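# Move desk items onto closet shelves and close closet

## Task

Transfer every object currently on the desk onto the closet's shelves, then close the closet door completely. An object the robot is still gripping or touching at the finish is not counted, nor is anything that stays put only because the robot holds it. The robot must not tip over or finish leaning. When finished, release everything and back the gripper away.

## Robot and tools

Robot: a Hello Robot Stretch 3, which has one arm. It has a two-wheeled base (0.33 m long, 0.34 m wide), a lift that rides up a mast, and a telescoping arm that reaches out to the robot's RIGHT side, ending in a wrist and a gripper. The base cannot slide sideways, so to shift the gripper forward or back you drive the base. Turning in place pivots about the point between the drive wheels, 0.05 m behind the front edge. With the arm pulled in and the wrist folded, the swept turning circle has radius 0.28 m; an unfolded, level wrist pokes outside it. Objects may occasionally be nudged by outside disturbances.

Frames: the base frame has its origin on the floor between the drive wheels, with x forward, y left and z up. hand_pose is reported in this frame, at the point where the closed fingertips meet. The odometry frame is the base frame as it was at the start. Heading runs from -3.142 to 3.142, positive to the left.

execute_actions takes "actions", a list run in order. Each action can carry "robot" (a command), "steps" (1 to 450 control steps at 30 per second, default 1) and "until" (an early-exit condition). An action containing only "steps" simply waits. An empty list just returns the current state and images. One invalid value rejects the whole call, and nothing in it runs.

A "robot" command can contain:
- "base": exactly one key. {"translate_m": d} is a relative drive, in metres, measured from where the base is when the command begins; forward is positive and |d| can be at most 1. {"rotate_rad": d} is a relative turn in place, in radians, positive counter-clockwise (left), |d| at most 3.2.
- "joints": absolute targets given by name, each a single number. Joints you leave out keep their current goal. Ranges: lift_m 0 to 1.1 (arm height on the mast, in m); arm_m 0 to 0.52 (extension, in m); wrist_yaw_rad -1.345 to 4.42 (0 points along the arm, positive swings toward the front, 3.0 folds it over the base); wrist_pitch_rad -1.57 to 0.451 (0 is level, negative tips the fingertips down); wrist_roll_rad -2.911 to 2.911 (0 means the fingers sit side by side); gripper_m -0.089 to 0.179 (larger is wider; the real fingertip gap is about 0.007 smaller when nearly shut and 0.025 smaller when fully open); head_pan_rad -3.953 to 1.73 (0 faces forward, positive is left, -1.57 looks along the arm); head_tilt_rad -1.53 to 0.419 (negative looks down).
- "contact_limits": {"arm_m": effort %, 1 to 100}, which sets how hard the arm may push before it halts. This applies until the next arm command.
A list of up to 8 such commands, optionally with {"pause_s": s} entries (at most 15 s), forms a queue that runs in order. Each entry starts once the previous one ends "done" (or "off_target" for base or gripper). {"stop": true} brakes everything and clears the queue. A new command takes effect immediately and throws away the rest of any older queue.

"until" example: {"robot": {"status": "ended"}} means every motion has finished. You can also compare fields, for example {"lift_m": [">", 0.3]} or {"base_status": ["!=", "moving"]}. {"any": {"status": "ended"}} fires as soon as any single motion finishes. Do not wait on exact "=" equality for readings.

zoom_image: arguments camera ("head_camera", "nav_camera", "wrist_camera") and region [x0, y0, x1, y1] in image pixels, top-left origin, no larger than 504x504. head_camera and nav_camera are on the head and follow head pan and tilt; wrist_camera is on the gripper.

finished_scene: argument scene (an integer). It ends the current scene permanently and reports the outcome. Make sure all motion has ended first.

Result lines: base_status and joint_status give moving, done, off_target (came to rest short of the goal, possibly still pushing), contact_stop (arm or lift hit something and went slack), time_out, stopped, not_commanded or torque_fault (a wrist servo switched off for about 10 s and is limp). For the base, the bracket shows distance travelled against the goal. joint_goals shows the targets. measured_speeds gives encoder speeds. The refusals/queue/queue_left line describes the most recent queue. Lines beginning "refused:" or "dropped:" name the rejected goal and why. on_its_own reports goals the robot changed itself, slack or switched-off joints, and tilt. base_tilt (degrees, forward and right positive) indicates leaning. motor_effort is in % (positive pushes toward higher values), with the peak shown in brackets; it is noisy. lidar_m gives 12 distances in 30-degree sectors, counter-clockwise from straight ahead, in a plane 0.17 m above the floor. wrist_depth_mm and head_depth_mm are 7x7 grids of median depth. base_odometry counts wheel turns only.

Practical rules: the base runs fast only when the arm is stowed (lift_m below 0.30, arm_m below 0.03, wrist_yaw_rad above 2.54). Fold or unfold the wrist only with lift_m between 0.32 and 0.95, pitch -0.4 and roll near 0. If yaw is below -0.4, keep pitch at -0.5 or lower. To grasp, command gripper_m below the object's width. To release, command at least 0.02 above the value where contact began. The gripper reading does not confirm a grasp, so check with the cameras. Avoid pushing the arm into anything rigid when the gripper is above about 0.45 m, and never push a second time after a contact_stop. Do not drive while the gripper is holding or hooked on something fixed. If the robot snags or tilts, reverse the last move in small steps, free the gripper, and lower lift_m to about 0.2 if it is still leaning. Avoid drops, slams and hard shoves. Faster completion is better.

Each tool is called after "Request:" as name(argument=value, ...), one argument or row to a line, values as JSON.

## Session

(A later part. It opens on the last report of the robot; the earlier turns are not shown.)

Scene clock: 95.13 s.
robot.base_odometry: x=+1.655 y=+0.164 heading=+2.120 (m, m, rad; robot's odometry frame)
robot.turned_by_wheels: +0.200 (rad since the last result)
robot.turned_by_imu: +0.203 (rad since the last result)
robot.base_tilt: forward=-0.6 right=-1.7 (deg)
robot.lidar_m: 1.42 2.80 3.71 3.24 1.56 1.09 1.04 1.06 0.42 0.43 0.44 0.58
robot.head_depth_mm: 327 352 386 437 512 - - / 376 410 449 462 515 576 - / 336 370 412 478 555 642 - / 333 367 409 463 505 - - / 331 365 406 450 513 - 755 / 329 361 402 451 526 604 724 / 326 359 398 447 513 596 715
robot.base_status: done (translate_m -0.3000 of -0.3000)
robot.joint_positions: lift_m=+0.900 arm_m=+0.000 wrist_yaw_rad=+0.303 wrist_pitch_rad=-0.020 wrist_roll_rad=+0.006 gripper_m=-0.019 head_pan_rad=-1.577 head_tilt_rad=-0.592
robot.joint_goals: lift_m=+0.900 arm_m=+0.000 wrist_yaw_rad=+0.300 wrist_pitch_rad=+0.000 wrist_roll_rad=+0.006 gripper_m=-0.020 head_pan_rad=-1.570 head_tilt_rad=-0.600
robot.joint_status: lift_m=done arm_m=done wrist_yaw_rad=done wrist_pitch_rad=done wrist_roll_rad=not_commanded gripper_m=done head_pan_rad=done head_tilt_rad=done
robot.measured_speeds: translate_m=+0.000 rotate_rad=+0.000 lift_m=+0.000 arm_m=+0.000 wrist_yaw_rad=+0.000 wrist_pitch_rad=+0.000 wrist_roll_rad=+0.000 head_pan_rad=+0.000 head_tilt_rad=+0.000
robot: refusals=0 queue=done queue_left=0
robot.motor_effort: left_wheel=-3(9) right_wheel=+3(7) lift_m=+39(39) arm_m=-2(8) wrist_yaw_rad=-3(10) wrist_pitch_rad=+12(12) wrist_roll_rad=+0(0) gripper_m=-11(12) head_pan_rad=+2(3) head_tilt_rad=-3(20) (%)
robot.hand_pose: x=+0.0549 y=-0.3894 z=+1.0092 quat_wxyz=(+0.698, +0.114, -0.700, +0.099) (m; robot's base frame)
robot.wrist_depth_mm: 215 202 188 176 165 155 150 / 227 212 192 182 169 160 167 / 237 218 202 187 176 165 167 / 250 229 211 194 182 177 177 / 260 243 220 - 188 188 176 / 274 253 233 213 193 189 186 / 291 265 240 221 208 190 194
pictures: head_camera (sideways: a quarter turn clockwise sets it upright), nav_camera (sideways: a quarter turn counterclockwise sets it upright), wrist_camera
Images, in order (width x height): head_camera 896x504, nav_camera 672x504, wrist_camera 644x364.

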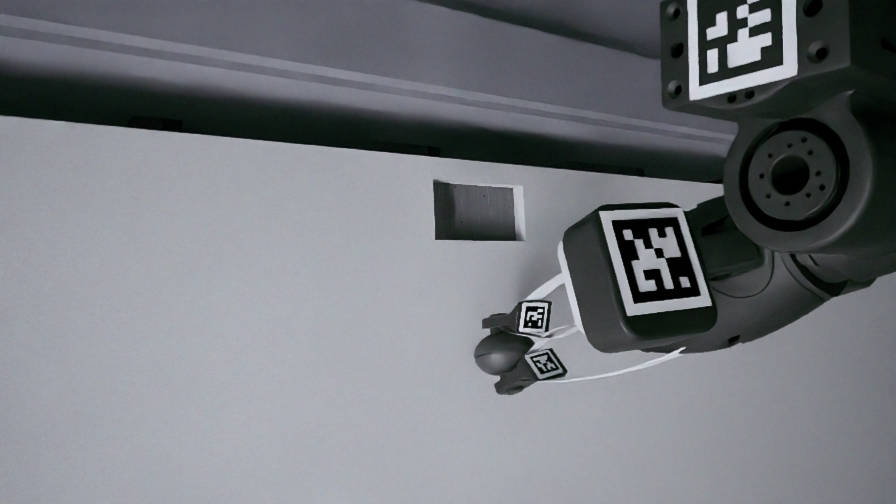

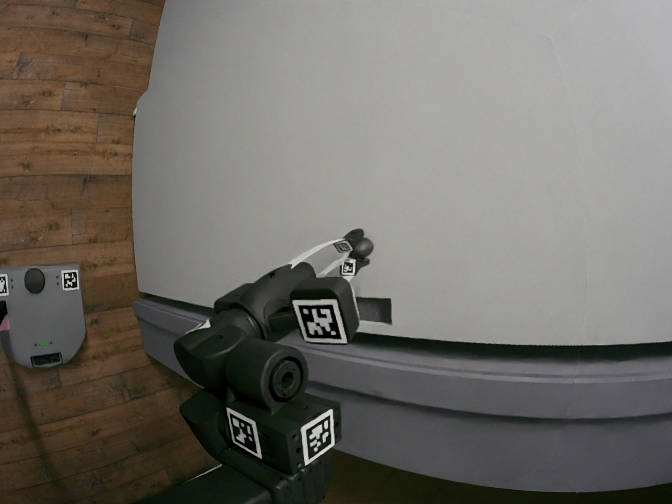

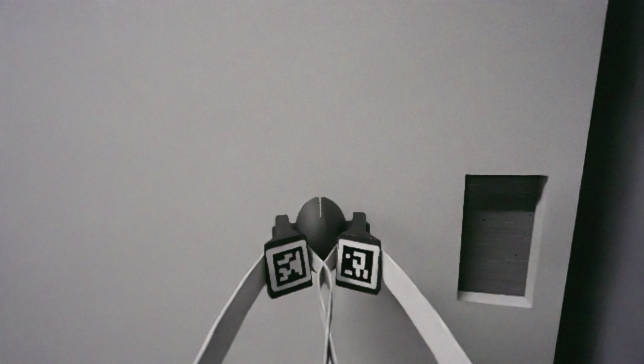

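Request:
execute_actions(
  actions=[
    {"robot":[{"base":{"translate_m":-0.03}},{"joints":{"wrist_yaw_rad":0.0}},{"joints":{"arm_m":0.08},"contact_limits":{"arm_m":12}}],"steps":300,"until":{"robot":{"status":"ended"}}},
  ],
)

Scene clock: 103.70 s.
robot.base_odometry: x=+1.670 y=+0.138 heading=+2.120 (m, m, rad; robot's odometry frame)
robot.turned_by_wheels: +0.000 (rad since the last result)
robot.turned_by_imu: +0.001 (rad since the last result)
robot.base_tilt: forward=-0.8 right=-2.1 (deg)
robot.lidar_m: 1.45 2.83 3.75 3.63 1.51 1.07 1.01 1.03 0.42 0.41 0.44 0.58
robot.head_depth_mm: 322 359 405 464 523 - - / 329 360 394 444 498 - - / 430 447 467 498 - - - / 342 377 421 461 - - 760 / 340 375 417 469 537 626 753 / 339 372 413 463 529 619 745 / 335 369 410 460 524 608 728
robot.base_status: done (translate_m -0.0300 of -0.0300)
robot.joint_positions: lift_m=+0.900 arm_m=+0.026 wrist_yaw_rad=+0.013 wrist_pitch_rad=-0.030 wrist_roll_rad=+0.006 gripper_m=-0.019 head_pan_rad=-1.576 head_tilt_rad=-0.595
robot.joint_goals: lift_m=+0.900 arm_m=+0.026 wrist_yaw_rad=+0.000 wrist_pitch_rad=+0.000 wrist_roll_rad=+0.006 gripper_m=-0.020 head_pan_rad=-1.570 head_tilt_rad=-0.600
robot.joint_status: lift_m=done arm_m=contact_stop wrist_yaw_rad=done wrist_pitch_rad=done wrist_roll_rad=not_commanded gripper_m=done head_pan_rad=done head_tilt_rad=done
robot.measured_speeds: translate_m=+0.000 rotate_rad=+0.002 lift_m=+0.000 arm_m=+0.006 wrist_yaw_rad=+0.250 wrist_pitch_rad=-0.072 wrist_roll_rad=+0.000 head_pan_rad=+0.000 head_tilt_rad=-0.048
robot: refusals=0 queue=dropped queue_left=0
robot.on_its_own: arm_m is slack since a contact_stop, until your next command for it (your +0.080 is given up)
robot.motor_effort: left_wheel=-7(9) right_wheel=+0(4) lift_m=+40(40) arm_m=+1(13) wrist_yaw_rad=-12(11) wrist_pitch_rad=+20(20) wrist_roll_rad=-1(0) gripper_m=-13(12) head_pan_rad=+3(2) head_tilt_rad=-2(3) (%)
robot.contact_limits: arm_m 12 (drawing in: default 15, maximum 25; extending or still: default 22, maximum 35)
robot.hand_pose: x=-0.0182 y=-0.4262 z=+1.0066 quat_wxyz=(+0.705, +0.015, -0.709, -0.006) (m; robot's base frame)
robot.wrist_depth_mm: 147 148 150 152 173 126 140 / 151 153 155 158 178 131 144 / 157 158 161 162 182 135 150 / 163 165 168 170 185 140 157 / 169 170 174 - 189 147 164 / 177 177 180 191 171 152 171 / 182 185 188 191 231 159 180
pictures: head_camera (sideways: a quarter turn clockwise sets it upright), nav_camera (sideways: a quarter turn counterclockwise sets it upright), wrist_camera
Images, in order (width x height): head_camera 896x504, nav_camera 672x504, wrist_camera 644x364.

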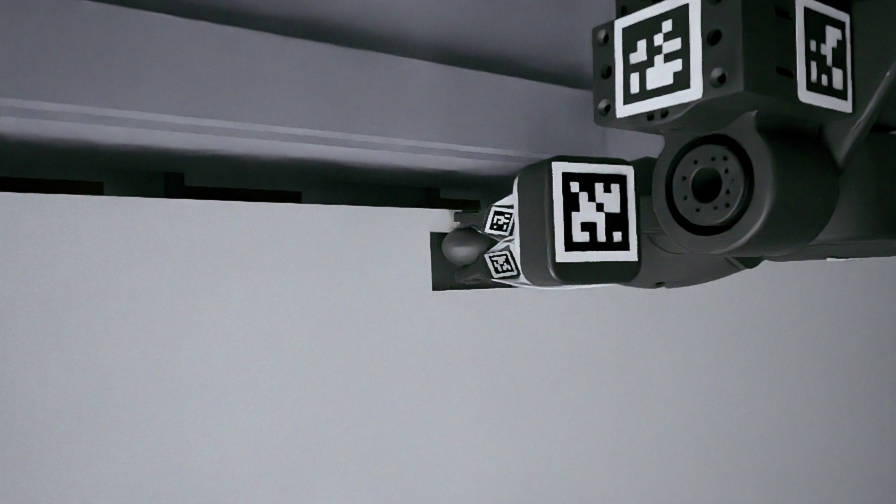

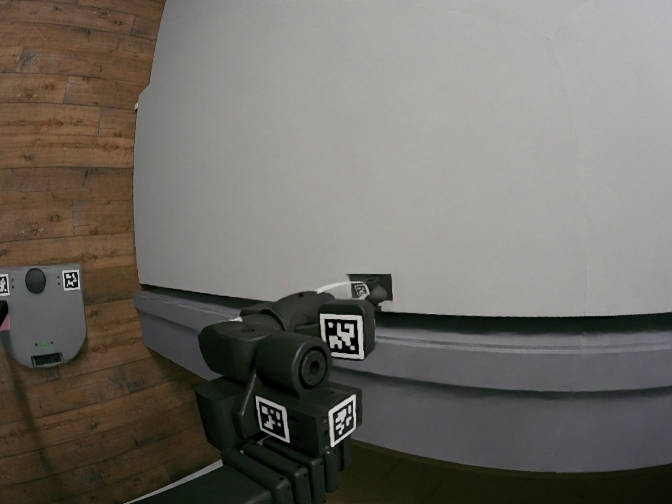

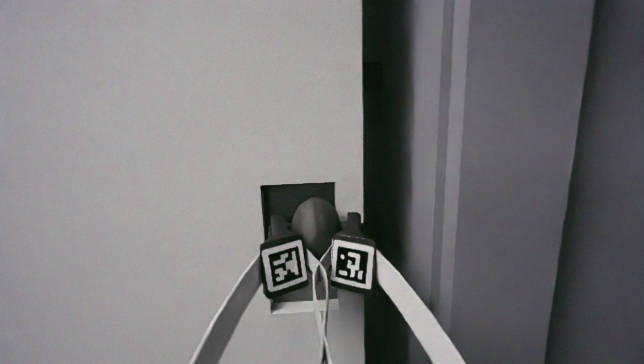

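Request:
execute_actions(
  actions=[
    {"robot":[{"base":{"translate_m":0.02},"joints":{"arm_m":0.02}},{"joints":{"arm_m":0.045},"contact_limits":{"arm_m":12}}],"steps":200,"until":{"robot":{"status":"ended"}}},
    {"robot":{"base":{"translate_m":0.2},"joints":{"arm_m":0.035}},"steps":200,"until":{"robot":{"status":"ended"}}},
  ],
)

Scene clock: 112.17 s.
robot.base_odometry: x=+1.556 y=+0.326 heading=+2.120 (m, m, rad; robot's odometry frame)
robot.turned_by_wheels: +0.000 (rad since the last result)
robot.turned_by_imu: -0.338 (rad since the last result)
robot.base_tilt: forward=-0.6 right=-1.9 (deg)
robot.lidar_m: 0.66 2.60 2.82 3.25 3.04 1.48 1.18 1.17 0.46 0.40 0.40 0.43
robot.head_depth_mm: 353 393 453 531 610 - - / 373 402 441 492 543 - - / 356 395 451 525 - - - / 339 374 416 462 - 632 744 / 326 358 396 445 506 586 700 / 313 343 378 423 479 550 648 / 302 329 362 402 452 516 600
robot.base_status: done (translate_m +0.2000 of +0.2000)
robot.joint_positions: lift_m=+0.900 arm_m=+0.034 wrist_yaw_rad=-0.049 wrist_pitch_rad=-0.020 wrist_roll_rad=+0.006 gripper_m=-0.019 head_pan_rad=-1.576 head_tilt_rad=-0.595
robot.joint_goals: lift_m=+0.900 arm_m=+0.035 wrist_yaw_rad=-0.040 wrist_pitch_rad=+0.000 wrist_roll_rad=+0.006 gripper_m=-0.020 head_pan_rad=-1.570 head_tilt_rad=-0.600
robot.joint_status: lift_m=done arm_m=done wrist_yaw_rad=done wrist_pitch_rad=done wrist_roll_rad=not_commanded gripper_m=done head_pan_rad=done head_tilt_rad=done
robot.measured_speeds: translate_m=+0.000 rotate_rad=+0.000 lift_m=+0.000 arm_m=+0.000 wrist_yaw_rad=+0.000 wrist_pitch_rad=+0.000 wrist_roll_rad=+0.000 head_pan_rad=+0.000 head_tilt_rad=+0.000
robot: refusals=0 queue=done queue_left=0
robot.on_its_own: wrist_yaw_rad is held at -0.040, not at your +0.000, by its stall guard, which is not easing now
robot.motor_effort: left_wheel=+1(11) right_wheel=+0(11) lift_m=+39(39) arm_m=+10(14) wrist_yaw_rad=+5(14) wrist_pitch_rad=+12(22) wrist_roll_rad=-1(0) gripper_m=-12(14) head_pan_rad=+2(3) head_tilt_rad=-2(2) (%)
robot.hand_pose: x=-0.0341 y=-0.4341 z=+1.0090 quat_wxyz=(+0.705, -0.010, -0.709, -0.025) (m; robot's base frame)
robot.wrist_depth_mm: 112 120 135 151 176 161 222 / 114 123 138 157 182 169 233 / 117 127 142 162 186 177 244 / 120 131 146 172 191 185 260 / 123 134 151 - 198 194 277 / 127 137 154 192 192 204 810 / 130 142 165 185 226 243 845
pictures: head_camera (sideways: a quarter turn clockwise sets it upright), nav_camera (sideways: a quarter turn counterclockwise sets it upright), wrist_camera
replaced: robot.arm_m: its motion had ended contact_stop
Images, in order (width x height): head_camera 896x504, nav_camera 672x504, wrist_camera 644x364.

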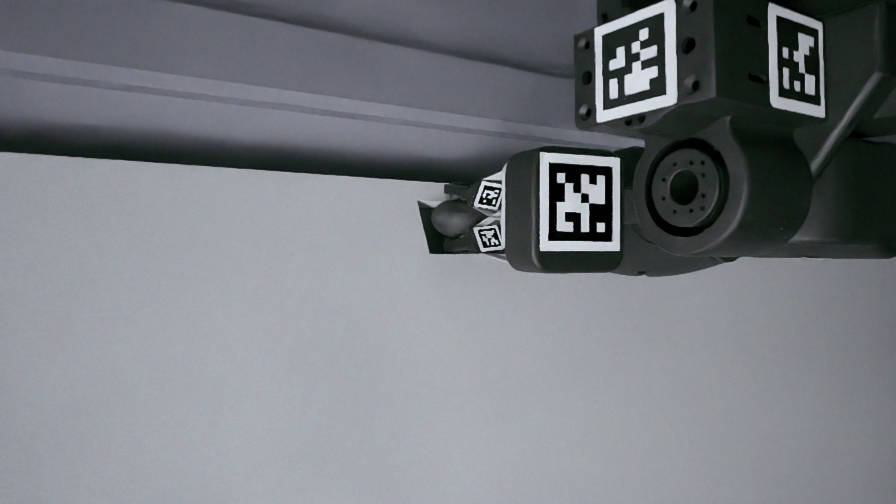

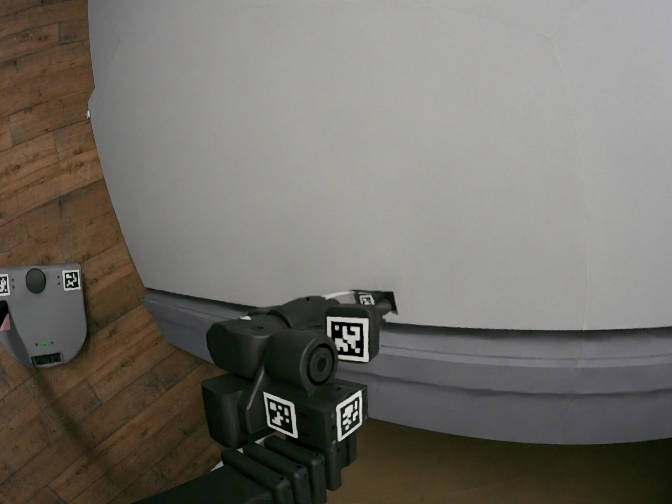

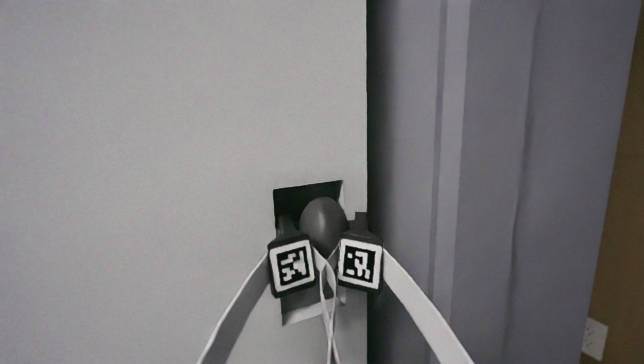

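Request:
execute_actions(
  actions=[
    {"robot":[{"joints":{"arm_m":0.02,"wrist_yaw_rad":0.1}},{"base":{"rotate_rad":0.3}}],"steps":200,"until":{"robot":{"status":"ended"}}},
  ],
)

Scene clock: 128.03 s.
robot.base_odometry: x=+1.556 y=+0.326 heading=+2.420 (m, m, rad; robot's odometry frame)
robot.turned_by_wheels: +0.300 (rad since the last result)
robot.turned_by_imu: +0.084 (rad since the last result)
robot.base_tilt: forward=-0.6 right=-1.8 (deg)
robot.lidar_m: 0.85 2.64 2.98 3.67 2.44 1.35 1.14 1.14 0.45 0.41 0.41 0.46
robot.head_depth_mm: 343 379 432 502 587 - - / 376 402 436 482 540 - - / 654 686 533 583 597 - - / 340 374 419 457 - - 755 / 327 360 399 445 509 596 711 / 317 348 384 428 489 565 667 / 308 336 371 413 466 535 629
robot.base_status: done (rotate_rad +0.2996 of +0.3000)
robot.joint_positions: lift_m=+0.900 arm_m=+0.019 wrist_yaw_rad=+0.095 wrist_pitch_rad=-0.020 wrist_roll_rad=+0.006 gripper_m=-0.019 head_pan_rad=-1.576 head_tilt_rad=-0.595
robot.joint_goals: lift_m=+0.900 arm_m=+0.020 wrist_yaw_rad=+0.100 wrist_pitch_rad=+0.000 wrist_roll_rad=+0.006 gripper_m=-0.020 head_pan_rad=-1.570 head_tilt_rad=-0.600
robot.joint_status: lift_m=done arm_m=done wrist_yaw_rad=done wrist_pitch_rad=done wrist_roll_rad=not_commanded gripper_m=done head_pan_rad=done head_tilt_rad=done
robot.measured_speeds: translate_m=+0.000 rotate_rad=+0.000 lift_m=+0.000 arm_m=+0.000 wrist_yaw_rad=+0.000 wrist_pitch_rad=+0.000 wrist_roll_rad=+0.000 head_pan_rad=+0.000 head_tilt_rad=+0.000
robot: refusals=0 queue=done queue_left=0
robot.motor_effort: left_wheel=-6(8) right_wheel=+10(23) lift_m=+39(39) arm_m=+5(8) wrist_yaw_rad=+2(48) wrist_pitch_rad=+12(12) wrist_roll_rad=+0(1) gripper_m=-12(19) head_pan_rad=+4(2) head_tilt_rad=-3(2) (%)
robot.hand_pose: x=+0.0028 y=-0.4189 z=+1.0091 quat_wxyz=(+0.705, +0.041, -0.708, +0.026) (m; robot's base frame)
robot.wrist_depth_mm: 129 134 143 150 259 167 149 / 133 138 146 157 264 170 155 / 136 143 150 160 270 173 161 / 141 147 156 170 277 176 170 / 145 152 161 - 285 179 177 / 151 156 166 191 270 189 186 / 154 162 177 188 565 192 215
pictures: head_camera (sideways: a quarter turn clockwise sets it upright), nav_camera (sideways: a quarter turn counterclockwise sets it upright), wrist_camera
Images, in order (width x height): head_camera 896x504, nav_camera 672x504, wrist_camera 644x364.

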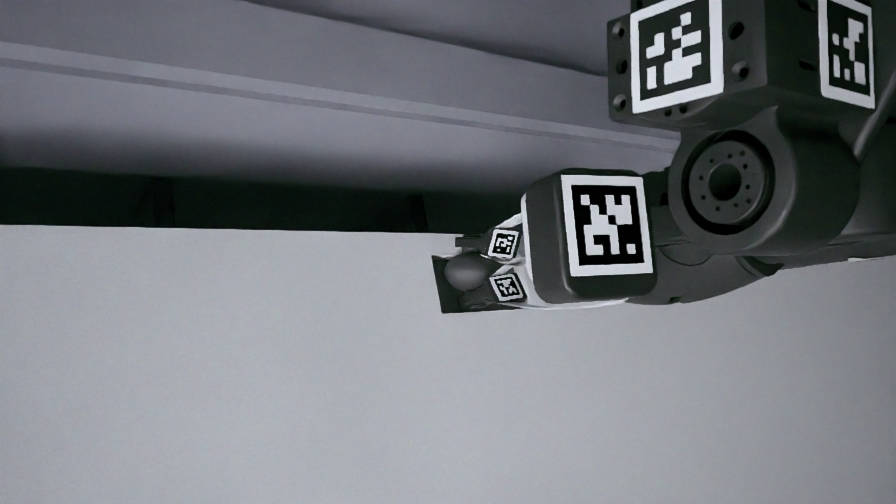

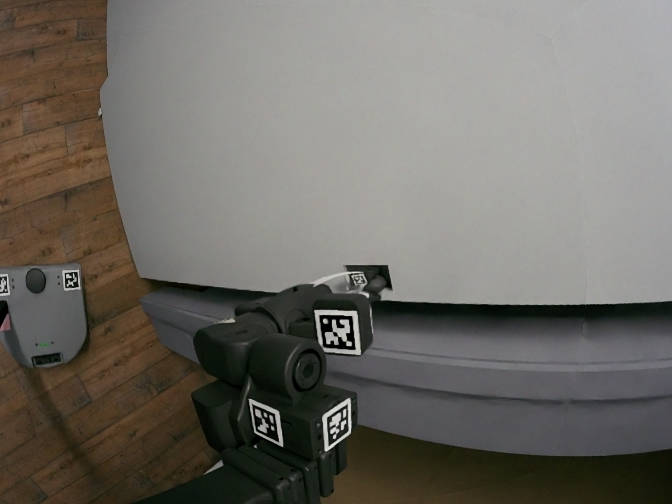

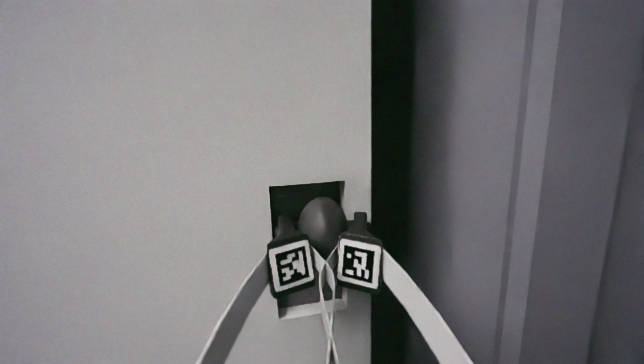

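Request:
execute_actions(
  actions=[
    {"robot":[{"base":{"rotate_rad":0.35}},{"base":{"translate_m":0.1}},{"base":{"rotate_rad":0.3}},{"base":{"translate_m":0.1}},{"base":{"rotate_rad":0.3}}],"steps":400,"until":{"robot":{"status":"ended"}}},
  ],
)

Scene clock: 139.10 s.
robot.base_odometry: x=+1.363 y=+0.369 heading=-2.914 (m, m, rad; robot's odometry frame)
robot.turned_by_wheels: +0.950 (rad since the last result)
robot.turned_by_imu: -0.083 (rad since the last result)
robot.base_tilt: forward=-0.6 right=-1.7 (deg)
robot.lidar_m: 0.66 2.59 2.83 3.26 3.06 1.48 1.18 1.17 0.46 0.40 0.40 0.43
robot.head_depth_mm: 353 391 450 532 619 - - / 375 405 442 494 557 - - / 439 476 520 570 594 - - / 340 377 421 462 - - 758 / 325 356 396 443 503 588 701 / 312 342 378 422 477 548 647 / 302 329 362 401 451 517 599
robot.base_status: done (rotate_rad +0.2997 of +0.3000)
robot.joint_positions: lift_m=+0.900 arm_m=+0.019 wrist_yaw_rad=+0.094 wrist_pitch_rad=-0.021 wrist_roll_rad=+0.006 gripper_m=-0.019 head_pan_rad=-1.576 head_tilt_rad=-0.595
robot.joint_goals: lift_m=+0.900 arm_m=+0.020 wrist_yaw_rad=+0.100 wrist_pitch_rad=+0.000 wrist_roll_rad=+0.006 gripper_m=-0.020 head_pan_rad=-1.570 head_tilt_rad=-0.600
robot.joint_status: lift_m=done arm_m=done wrist_yaw_rad=done wrist_pitch_rad=done wrist_roll_rad=not_commanded gripper_m=done head_pan_rad=done head_tilt_rad=done
robot.measured_speeds: translate_m=+0.000 rotate_rad=+0.000 lift_m=+0.000 arm_m=+0.000 wrist_yaw_rad=+0.000 wrist_pitch_rad=+0.000 wrist_roll_rad=+0.000 head_pan_rad=+0.000 head_tilt_rad=+0.000
robot: refusals=0 queue=done queue_left=0
robot.motor_effort: left_wheel=-4(12) right_wheel=+8(16) lift_m=+40(39) arm_m=+6(5) wrist_yaw_rad=+3(10) wrist_pitch_rad=+12(13) wrist_roll_rad=+0(0) gripper_m=-12(13) head_pan_rad=+2(2) head_tilt_rad=-2(1) (%)
robot.hand_pose: x=+0.0025 y=-0.4189 z=+1.0089 quat_wxyz=(+0.705, +0.041, -0.708, +0.025) (m; robot's base frame)
robot.wrist_depth_mm: 122 129 139 152 243 168 163 / 126 132 144 157 249 172 170 / 129 136 149 161 260 176 178 / 133 141 153 172 268 183 209 / 135 145 159 - 273 188 218 / 140 149 162 190 261 192 232 / 144 155 172 188 316 202 244
pictures: head_camera (sideways: a quarter turn clockwise sets it upright), nav_camera (sideways: a quarter turn counterclockwise sets it upright), wrist_camera
Images, in order (width x height): head_camera 896x504, nav_camera 672x504, wrist_camera 644x364.

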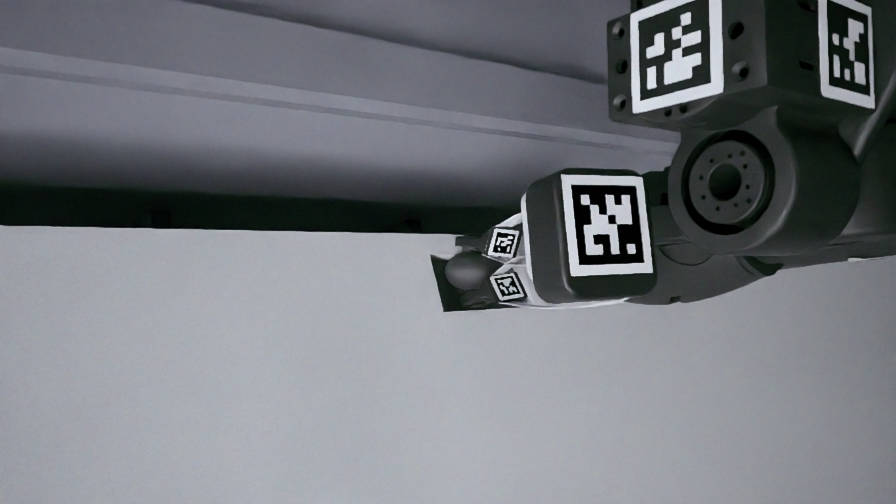

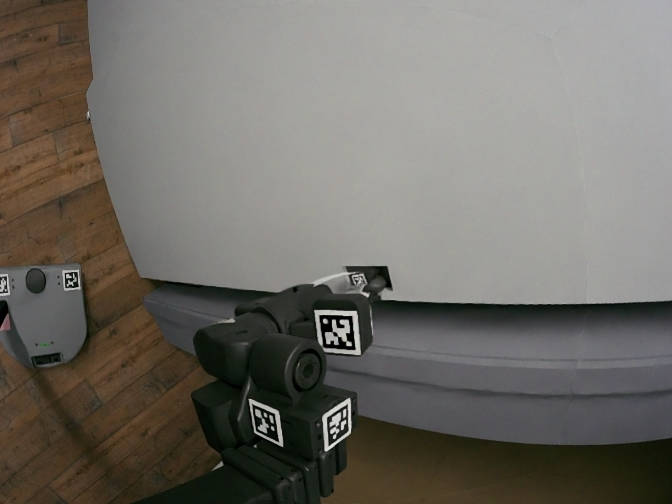

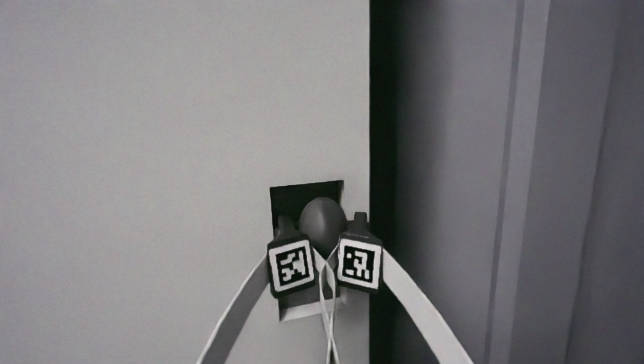

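Request:
execute_actions(
  actions=[
    {"robot":[{"joints":{"arm_m":0.0}},{"base":{"translate_m":-0.03}},{"joints":{"wrist_yaw_rad":1.5}},{"joints":{"lift_m":0.35,"head_pan_rad":0,"head_tilt_rad":-0.7}}],"steps":400,"until":{"robot":{"status":"ended"}}},
  ],
)

Scene clock: 159.73 s.
robot.base_odometry: x=+1.392 y=+0.376 heading=-2.913 (m, m, rad; robot's odometry frame)
robot.turned_by_wheels: +0.000 (rad since the last result)
robot.turned_by_imu: +0.002 (rad since the last result)
robot.base_tilt: forward=-0.5 right=-1.7 (deg)
robot.lidar_m: 0.68 2.63 2.86 3.69 2.99 1.44 1.16 1.15 0.47 0.41 0.41 0.44
robot.head_depth_mm: 515 551 593 640 696 764 846 / 640 641 697 763 845 947 1075 / 776 848 943 1050 1188 1264 1196 / 941 1052 1182 1373 1536 1367 1193 / 1098 1238 1449 1724 1617 1375 1187 / 2255 2538 2510 1958 1613 1371 1186 / 2222 2472 2500 1963 1616 1363 1184
robot.base_status: done (translate_m -0.0300 of -0.0300)
robot.joint_positions: lift_m=+0.350 arm_m=+0.000 wrist_yaw_rad=+1.497 wrist_pitch_rad=-0.020 wrist_roll_rad=+0.006 gripper_m=-0.019 head_pan_rad=-0.007 head_tilt_rad=-0.691
robot.joint_goals: lift_m=+0.350 arm_m=+0.000 wrist_yaw_rad=+1.500 wrist_pitch_rad=+0.000 wrist_roll_rad=+0.006 gripper_m=-0.020 head_pan_rad=+0.000 head_tilt_rad=-0.700
robot.joint_status: lift_m=done arm_m=done wrist_yaw_rad=done wrist_pitch_rad=done wrist_roll_rad=not_commanded gripper_m=done head_pan_rad=done head_tilt_rad=done
robot.measured_speeds: translate_m=+0.000 rotate_rad=+0.000 lift_m=+0.000 arm_m=+0.000 wrist_yaw_rad=+0.000 wrist_pitch_rad=+0.000 wrist_roll_rad=+0.000 head_pan_rad=+0.000 head_tilt_rad=+0.000
robot: refusals=0 queue=done queue_left=0
robot.motor_effort: left_wheel=-2(6) right_wheel=+1(9) lift_m=+18(35) arm_m=-1(4) wrist_yaw_rad=+1(3) wrist_pitch_rad=+11(12) wrist_roll_rad=-1(1) gripper_m=-11(12) head_pan_rad=+2(31) head_tilt_rad=-4(13) (%)
robot.hand_pose: x=+0.2337 y=-0.1642 z=+0.4601 quat_wxyz=(+0.522, +0.488, -0.514, +0.475) (m; robot's base frame)
robot.wrist_depth_mm: - - - 469 308 228 182 / - - - 490 316 236 186 / - - - 518 328 240 190 / - - - 523 336 246 193 / - - - - 342 249 197 / - - 960 543 334 259 199 / 752 752 750 632 394 263 203
pictures: head_camera (sideways: a quarter turn clockwise sets it upright), nav_camera (sideways: a quarter turn counterclockwise sets it upright), wrist_camera
Images, in order (width x height): head_camera 896x504, nav_camera 672x504, wrist_camera 644x364.

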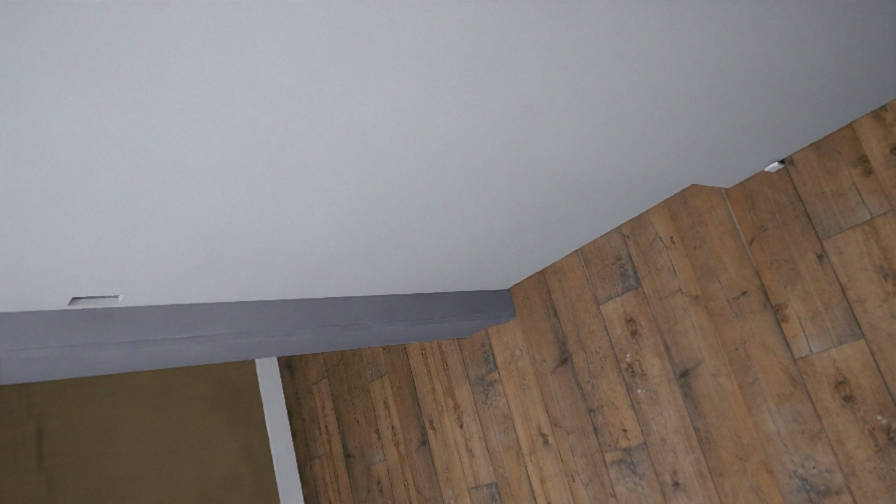

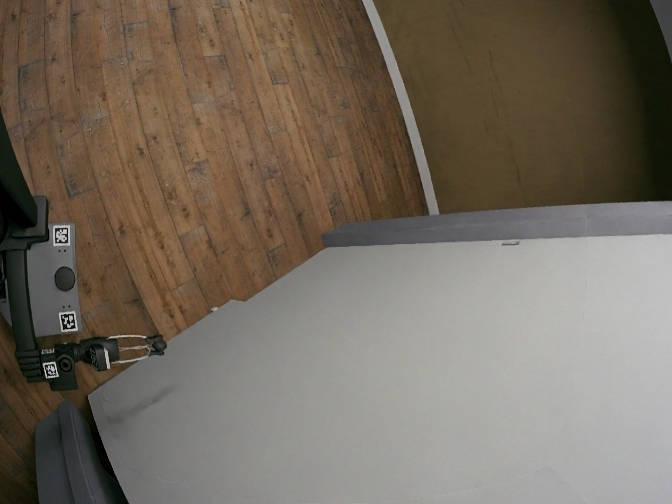

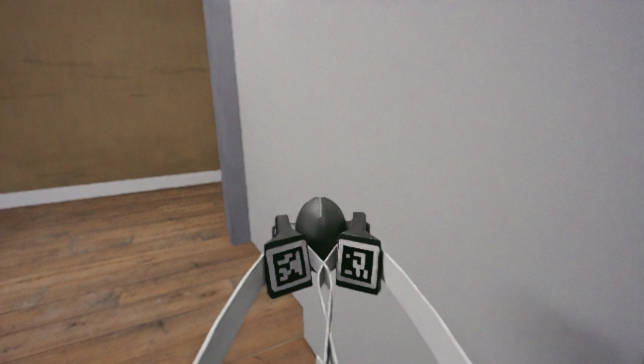

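Request:
execute_actions(
  actions=[
    {"robot":[{"base":{"rotate_rad":0.35}},{"base":{"translate_m":0.45},"joints":{"head_pan_rad":-1.0,"head_tilt_rad":-1.1}}],"steps":400,"until":{"robot":{"status":"ended"}}},
  ],
)

Scene clock: 170.83 s.
robot.base_odometry: x=+1.015 y=+0.130 heading=-2.564 (m, m, rad; robot's odometry frame)
robot.turned_by_wheels: +0.350 (rad since the last result)
robot.turned_by_imu: +0.356 (rad since the last result)
robot.base_tilt: forward=-0.6 right=-1.7 (deg)
robot.lidar_m: 2.18 2.24 2.99 3.23 2.33 1.67 1.59 0.57 0.41 0.39 0.40 0.60
robot.head_depth_mm: 361 423 509 641 862 1161 1101 / 382 452 550 708 987 1215 - / 455 531 633 811 1149 1228 - / 485 586 744 1006 1283 1176 - / 518 636 824 1160 1296 1187 1109 / 556 693 919 1351 1289 1182 1102 / 598 759 1046 1378 1289 1189 1102
robot.base_status: done (translate_m +0.4500 of +0.4500)
robot.joint_positions: lift_m=+0.350 arm_m=+0.000 wrist_yaw_rad=+1.498 wrist_pitch_rad=-0.020 wrist_roll_rad=+0.006 gripper_m=-0.019 head_pan_rad=-0.993 head_tilt_rad=-1.086
robot.joint_goals: lift_m=+0.350 arm_m=+0.000 wrist_yaw_rad=+1.500 wrist_pitch_rad=+0.000 wrist_roll_rad=+0.006 gripper_m=-0.020 head_pan_rad=-1.000 head_tilt_rad=-1.100
robot.joint_status: lift_m=done arm_m=done wrist_yaw_rad=done wrist_pitch_rad=done wrist_roll_rad=not_commanded gripper_m=done head_pan_rad=done head_tilt_rad=done
robot.measured_speeds: translate_m=+0.000 rotate_rad=+0.000 lift_m=+0.000 arm_m=+0.000 wrist_yaw_rad=+0.000 wrist_pitch_rad=+0.000 wrist_roll_rad=+0.000 head_pan_rad=+0.000 head_tilt_rad=+0.000
robot: refusals=0 queue=done queue_left=0
robot.motor_effort: left_wheel=-4(7) right_wheel=+4(8) lift_m=+17(17) arm_m=-2(2) wrist_yaw_rad=+0(1) wrist_pitch_rad=+11(12) wrist_roll_rad=+0(0) gripper_m=-11(11) head_pan_rad=-1(29) head_tilt_rad=-6(23) (%)
robot.hand_pose: x=+0.2337 y=-0.1640 z=+0.4601 quat_wxyz=(+0.522, +0.488, -0.514, +0.475) (m; robot's base frame)
robot.wrist_depth_mm: - - - - 630 386 274 / - - - - 658 390 277 / - - - - 664 396 278 / - - - - 678 406 283 / - - - - 711 408 285 / - - 971 886 642 410 288 / 771 753 725 729 698 416 293
pictures: head_camera (sideways: a quarter turn clockwise sets it upright), nav_camera (sideways: a quarter turn counterclockwise sets it upright), wrist_camera
Images, in order (width x height): head_camera 896x504, nav_camera 672x504, wrist_camera 644x364.

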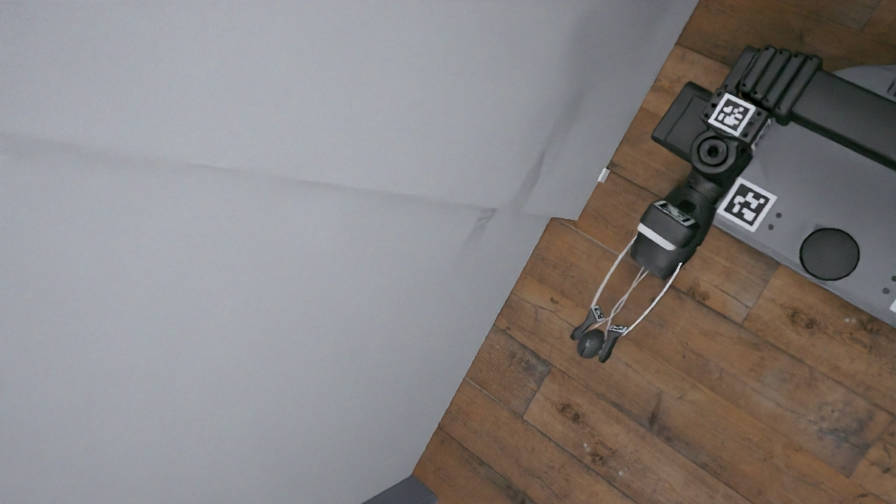

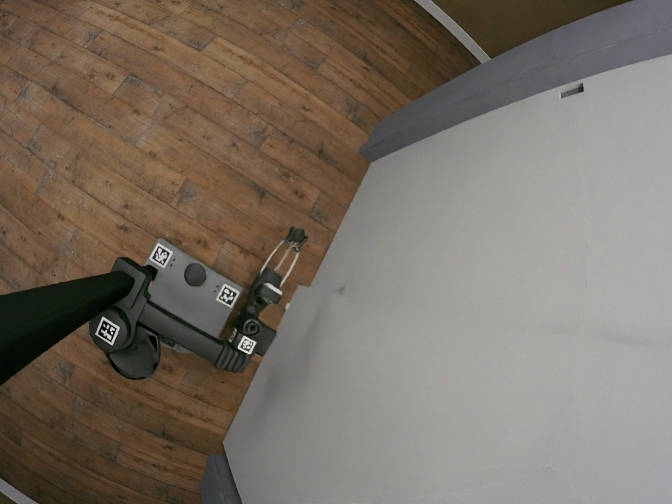

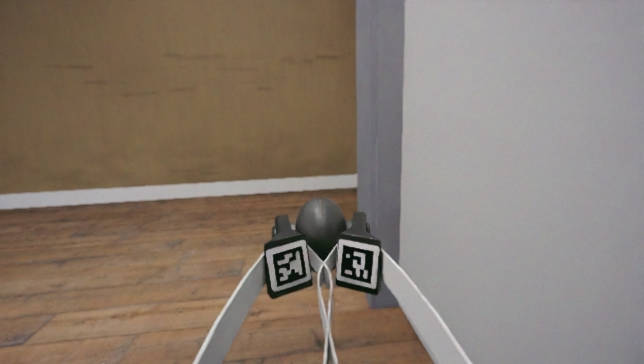

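Request:
execute_actions(
  actions=[
    {"robot":[{"base":{"translate_m":-0.12}},{"base":{"rotate_rad":-1.62}},{"joints":{"arm_m":0.42,"wrist_yaw_rad":1.57,"head_pan_rad":-0.8,"head_tilt_rad":-0.9}}],"steps":400,"until":{"robot":{"status":"ended"}}},
  ],
)

Scene clock: 185.17 s.
robot.base_odometry: x=+1.116 y=+0.196 heading=+2.100 (m, m, rad; robot's odometry frame)
robot.turned_by_wheels: -1.620 (rad since the last result)
robot.turned_by_imu: -1.623 (rad since the last result)
robot.base_tilt: forward=-0.6 right=-1.7 (deg)
robot.lidar_m: 0.40 0.40 0.58 1.10 2.34 3.02 3.24 2.26 1.57 1.47 0.62 0.42
robot.head_depth_mm: 1377 1556 1741 1611 1374 1245 1115 / 732 1609 1819 1591 1397 1234 1120 / 610 727 893 1190 1362 1252 1122 / 615 696 807 993 1300 1240 1115 / 500 574 667 799 994 1205 1118 / 449 507 580 676 811 1012 1110 / 407 454 512 586 686 824 1036
robot.base_status: done (rotate_rad -1.6198 of -1.6200)
robot.joint_positions: lift_m=+0.350 arm_m=+0.420 wrist_yaw_rad=+1.568 wrist_pitch_rad=-0.020 wrist_roll_rad=+0.006 gripper_m=-0.019 head_pan_rad=-0.807 head_tilt_rad=-0.902
robot.joint_goals: lift_m=+0.350 arm_m=+0.420 wrist_yaw_rad=+1.570 wrist_pitch_rad=+0.000 wrist_roll_rad=+0.006 gripper_m=-0.020 head_pan_rad=-0.800 head_tilt_rad=-0.900
robot.joint_status: lift_m=done arm_m=done wrist_yaw_rad=done wrist_pitch_rad=done wrist_roll_rad=not_commanded gripper_m=done head_pan_rad=done head_tilt_rad=done
robot.measured_speeds: translate_m=+0.000 rotate_rad=+0.000 lift_m=+0.000 arm_m=+0.000 wrist_yaw_rad=+0.000 wrist_pitch_rad=+0.000 wrist_roll_rad=+0.000 head_pan_rad=+0.000 head_tilt_rad=+0.000
robot: refusals=0 queue=done queue_left=0
robot.motor_effort: left_wheel=+4(10) right_wheel=-6(7) lift_m=+17(17) arm_m=+3(3) wrist_yaw_rad=+1(3) wrist_pitch_rad=+11(11) wrist_roll_rad=+0(0) gripper_m=-11(11) head_pan_rad=+3(14) head_tilt_rad=+0(12) (%)
robot.hand_pose: x=+0.2344 y=-0.5654 z=+0.4601 quat_wxyz=(+0.505, +0.506, -0.497, +0.493) (m; robot's base frame)
robot.wrist_depth_mm: 314 317 927 312 330 - 849 / 324 328 - 327 342 - 919 / 334 340 665 333 355 - 897 / 342 355 - 347 371 - 885 / 353 359 381 - 383 - 929 / 370 382 391 387 402 920 832 / 383 394 429 409 418 712 695
pictures: head_camera (sideways: a quarter turn clockwise sets it upright), nav_camera (sideways: a quarter turn counterclockwise sets it upright), wrist_camera
Images, in order (width x height): head_camera 896x504, nav_camera 672x504, wrist_camera 644x364.

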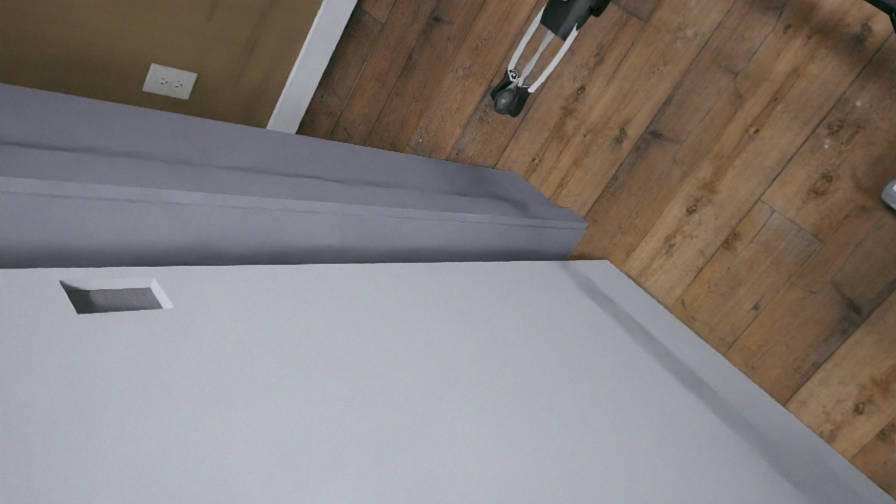

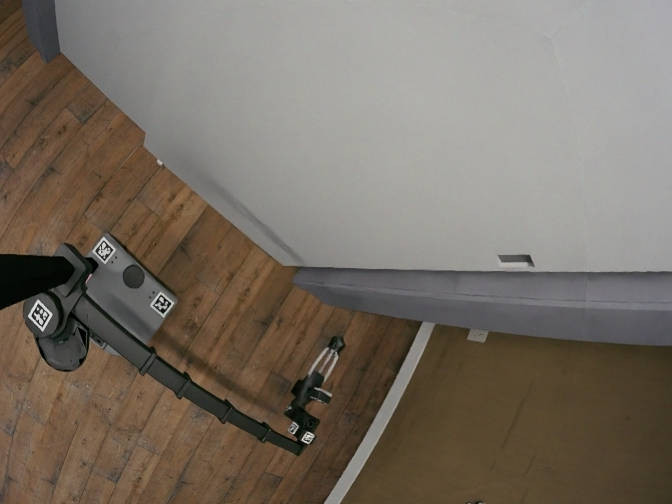

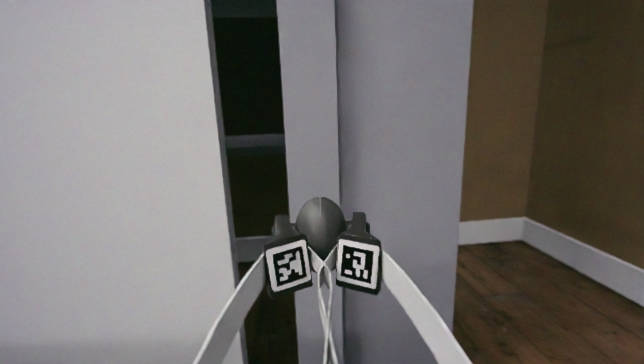

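Request:
execute_actions(
  actions=[
    {"robot":[{"joints":{"arm_m":0.345}},{"base":{"translate_m":0.14}}],"steps":400,"until":{"robot":{"status":"ended"}}},
  ],
)

Scene clock: 191.33 s.
robot.base_odometry: x=+1.045 y=+0.317 heading=+2.100 (m, m, rad; robot's odometry frame)
robot.turned_by_wheels: +0.000 (rad since the last result)
robot.turned_by_imu: +0.002 (rad since the last result)
robot.base_tilt: forward=-0.5 right=-1.7 (deg)
robot.lidar_m: 0.25 0.26 0.33 0.89 2.35 3.03 3.36 2.29 1.56 1.46 0.40 0.27
robot.head_depth_mm: 514 662 1682 1606 1441 1241 1116 / 510 605 715 976 1373 1240 1110 / 399 483 588 795 1108 1240 1123 / 347 403 482 600 793 1152 1115 / 307 352 409 490 610 812 1078 / 288 311 356 414 498 622 832 / - 288 314 360 421 506 634
robot.base_status: done (translate_m +0.1400 of +0.1400)
robot.joint_positions: lift_m=+0.350 arm_m=+0.345 wrist_yaw_rad=+1.568 wrist_pitch_rad=-0.020 wrist_roll_rad=+0.006 gripper_m=-0.019 head_pan_rad=-0.807 head_tilt_rad=-0.902
robot.joint_goals: lift_m=+0.350 arm_m=+0.345 wrist_yaw_rad=+1.570 wrist_pitch_rad=+0.000 wrist_roll_rad=+0.006 gripper_m=-0.020 head_pan_rad=-0.800 head_tilt_rad=-0.900
robot.joint_status: lift_m=done arm_m=done wrist_yaw_rad=done wrist_pitch_rad=done wrist_roll_rad=not_commanded gripper_m=done head_pan_rad=done head_tilt_rad=done
robot.measured_speeds: translate_m=+0.000 rotate_rad=+0.000 lift_m=+0.000 arm_m=+0.000 wrist_yaw_rad=+0.000 wrist_pitch_rad=+0.000 wrist_roll_rad=+0.000 head_pan_rad=+0.000 head_tilt_rad=+0.000
robot: refusals=0 queue=done queue_left=0
robot.motor_effort: left_wheel=+4(8) right_wheel=-5(6) lift_m=+17(17) arm_m=-1(5) wrist_yaw_rad=+0(1) wrist_pitch_rad=+12(11) wrist_roll_rad=+0(0) gripper_m=-11(11) head_pan_rad=+2(3) head_tilt_rad=+0(1) (%)
robot.hand_pose: x=+0.2344 y=-0.4910 z=+0.4601 quat_wxyz=(+0.505, +0.506, -0.497, +0.493) (m; robot's base frame)
robot.wrist_depth_mm: 188 192 198 857 180 198 205 / 193 198 205 904 189 206 213 / 201 204 211 757 195 212 220 / 206 212 217 924 202 222 229 / 215 219 226 - 210 232 240 / 220 229 235 873 218 240 250 / 229 238 244 739 226 253 260
pictures: head_camera (sideways: a quarter turn clockwise sets it upright), nav_camera (sideways: a quarter turn counterclockwise sets it upright), wrist_camera
Images, in order (width x height): head_camera 896x504, nav_camera 672x504, wrist_camera 644x364.

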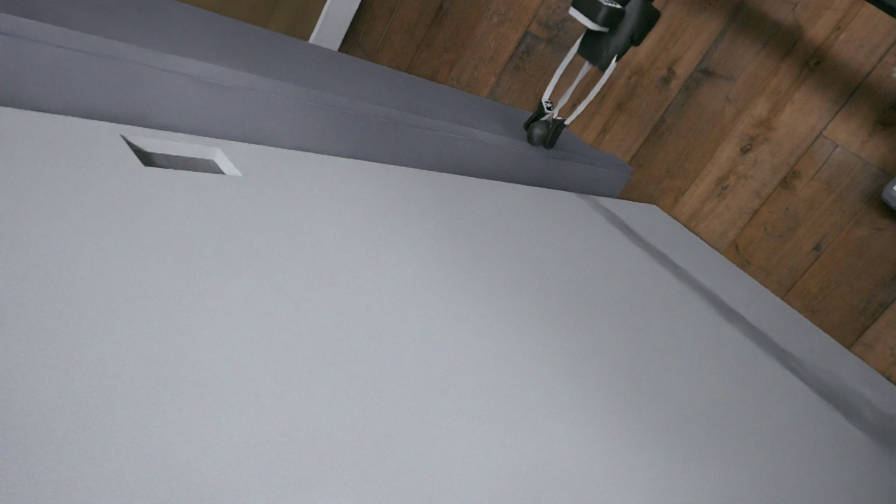

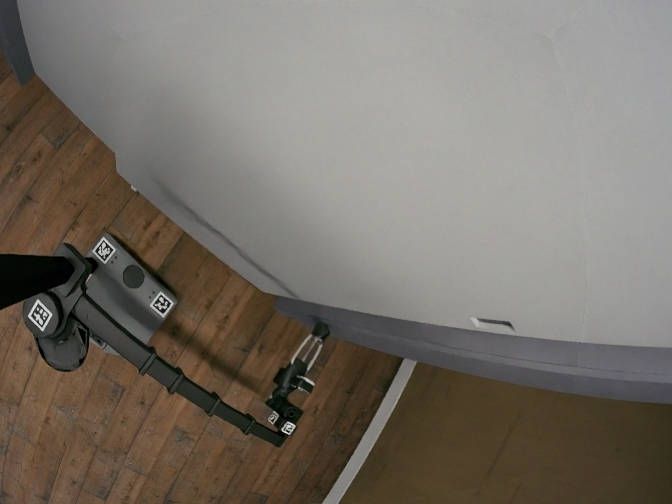

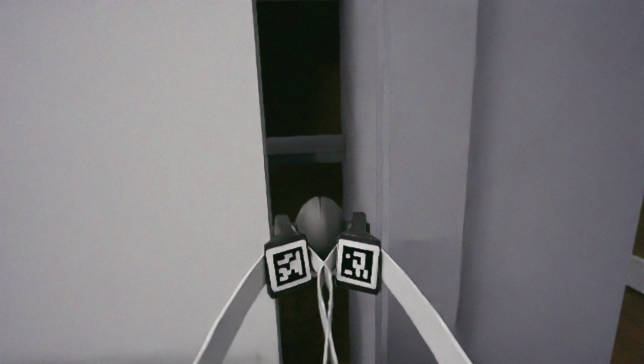

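Request:
execute_actions(
  actions=[
    {"robot":[{"joints":{"arm_m":0.338,"wrist_roll_rad":1.57}},{"base":{"translate_m":0.07}},{"joints":{"arm_m":0.0},"contact_limits":{"arm_m":25}}],"steps":450,"until":{"robot":{"status":"ended"}}},
  ],
)

Scene clock: 202.27 s.
robot.base_odometry: x=+1.010 y=+0.377 heading=+2.100 (m, m, rad; robot's odometry frame)
robot.turned_by_wheels: +0.000 (rad since the last result)
robot.turned_by_imu: +0.001 (rad since the last result)
robot.base_tilt: forward=-0.5 right=-1.7 (deg)
robot.lidar_m: 0.19 0.19 0.25 0.55 2.35 3.04 3.45 2.28 1.56 1.46 0.57 0.20
robot.head_depth_mm: 494 560 652 1492 1401 1236 1127 / 596 612 696 828 1152 1238 1131 / 668 771 896 1052 1232 1245 1149 / 721 822 1002 1229 1403 1241 1095 / 784 797 1119 1097 1347 590 852 / 846 786 1155 310 355 436 584 / - - - - 303 354 446
robot.base_status: done (translate_m +0.0700 of +0.0700)
robot.joint_positions: lift_m=+0.350 arm_m=+0.000 wrist_yaw_rad=+1.510 wrist_pitch_rad=-0.020 wrist_roll_rad=+1.568 gripper_m=-0.019 head_pan_rad=-0.807 head_tilt_rad=-0.902
robot.joint_goals: lift_m=+0.350 arm_m=+0.000 wrist_yaw_rad=+1.522 wrist_pitch_rad=+0.000 wrist_roll_rad=+1.570 gripper_m=-0.020 head_pan_rad=-0.800 head_tilt_rad=-0.900
robot.joint_status: lift_m=done arm_m=done wrist_yaw_rad=done wrist_pitch_rad=done wrist_roll_rad=done gripper_m=done head_pan_rad=done head_tilt_rad=done
robot.measured_speeds: translate_m=+0.000 rotate_rad=+0.000 lift_m=+0.000 arm_m=+0.000 wrist_yaw_rad=+0.000 wrist_pitch_rad=+0.000 wrist_roll_rad=+0.000 head_pan_rad=+0.000 head_tilt_rad=+0.000
robot: refusals=0 queue=done queue_left=0
robot.on_its_own: wrist_yaw_rad is held at +1.522, not at your +1.570, by its stall guard, which is not easing now
robot.motor_effort: left_wheel=+0(7) right_wheel=+0(11) lift_m=+17(17) arm_m=-3(3) wrist_yaw_rad=+7(39) wrist_pitch_rad=+11(12) wrist_roll_rad=+0(6) gripper_m=-11(12) head_pan_rad=+2(3) head_tilt_rad=+1(1) (%)
robot.contact_limits: arm_m 25 (drawing in: default 15, maximum 25; extending or still: default 22, maximum 35)
robot.hand_pose: x=+0.2339 y=-0.1610 z=+0.4598 quat_wxyz=(+0.008, +0.685, -0.728, -0.006) (m; robot's base frame)
robot.wrist_depth_mm: 446 648 820 807 809 741 491 / 460 634 804 813 843 736 498 / 474 636 822 824 841 722 500 / 471 629 830 815 856 733 504 / 582 625 860 - 852 759 511 / 301 153 152 137 143 141 142 / 134 135 136 137 139 141 143
pictures: head_camera (sideways: a quarter turn clockwise sets it upright), nav_camera (sideways: a quarter turn counterclockwise sets it upright), wrist_camera
Images, in order (width x height): head_camera 896x504, nav_camera 672x504, wrist_camera 644x364.

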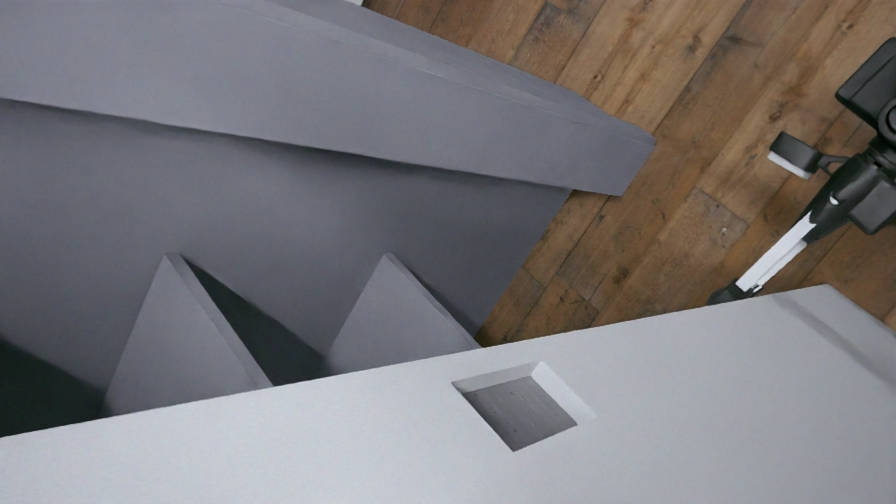

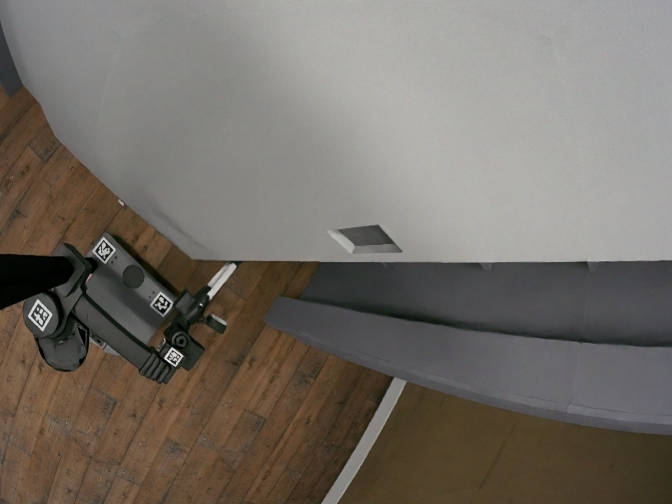

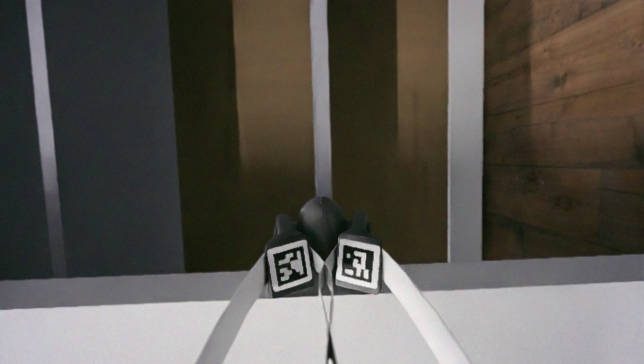

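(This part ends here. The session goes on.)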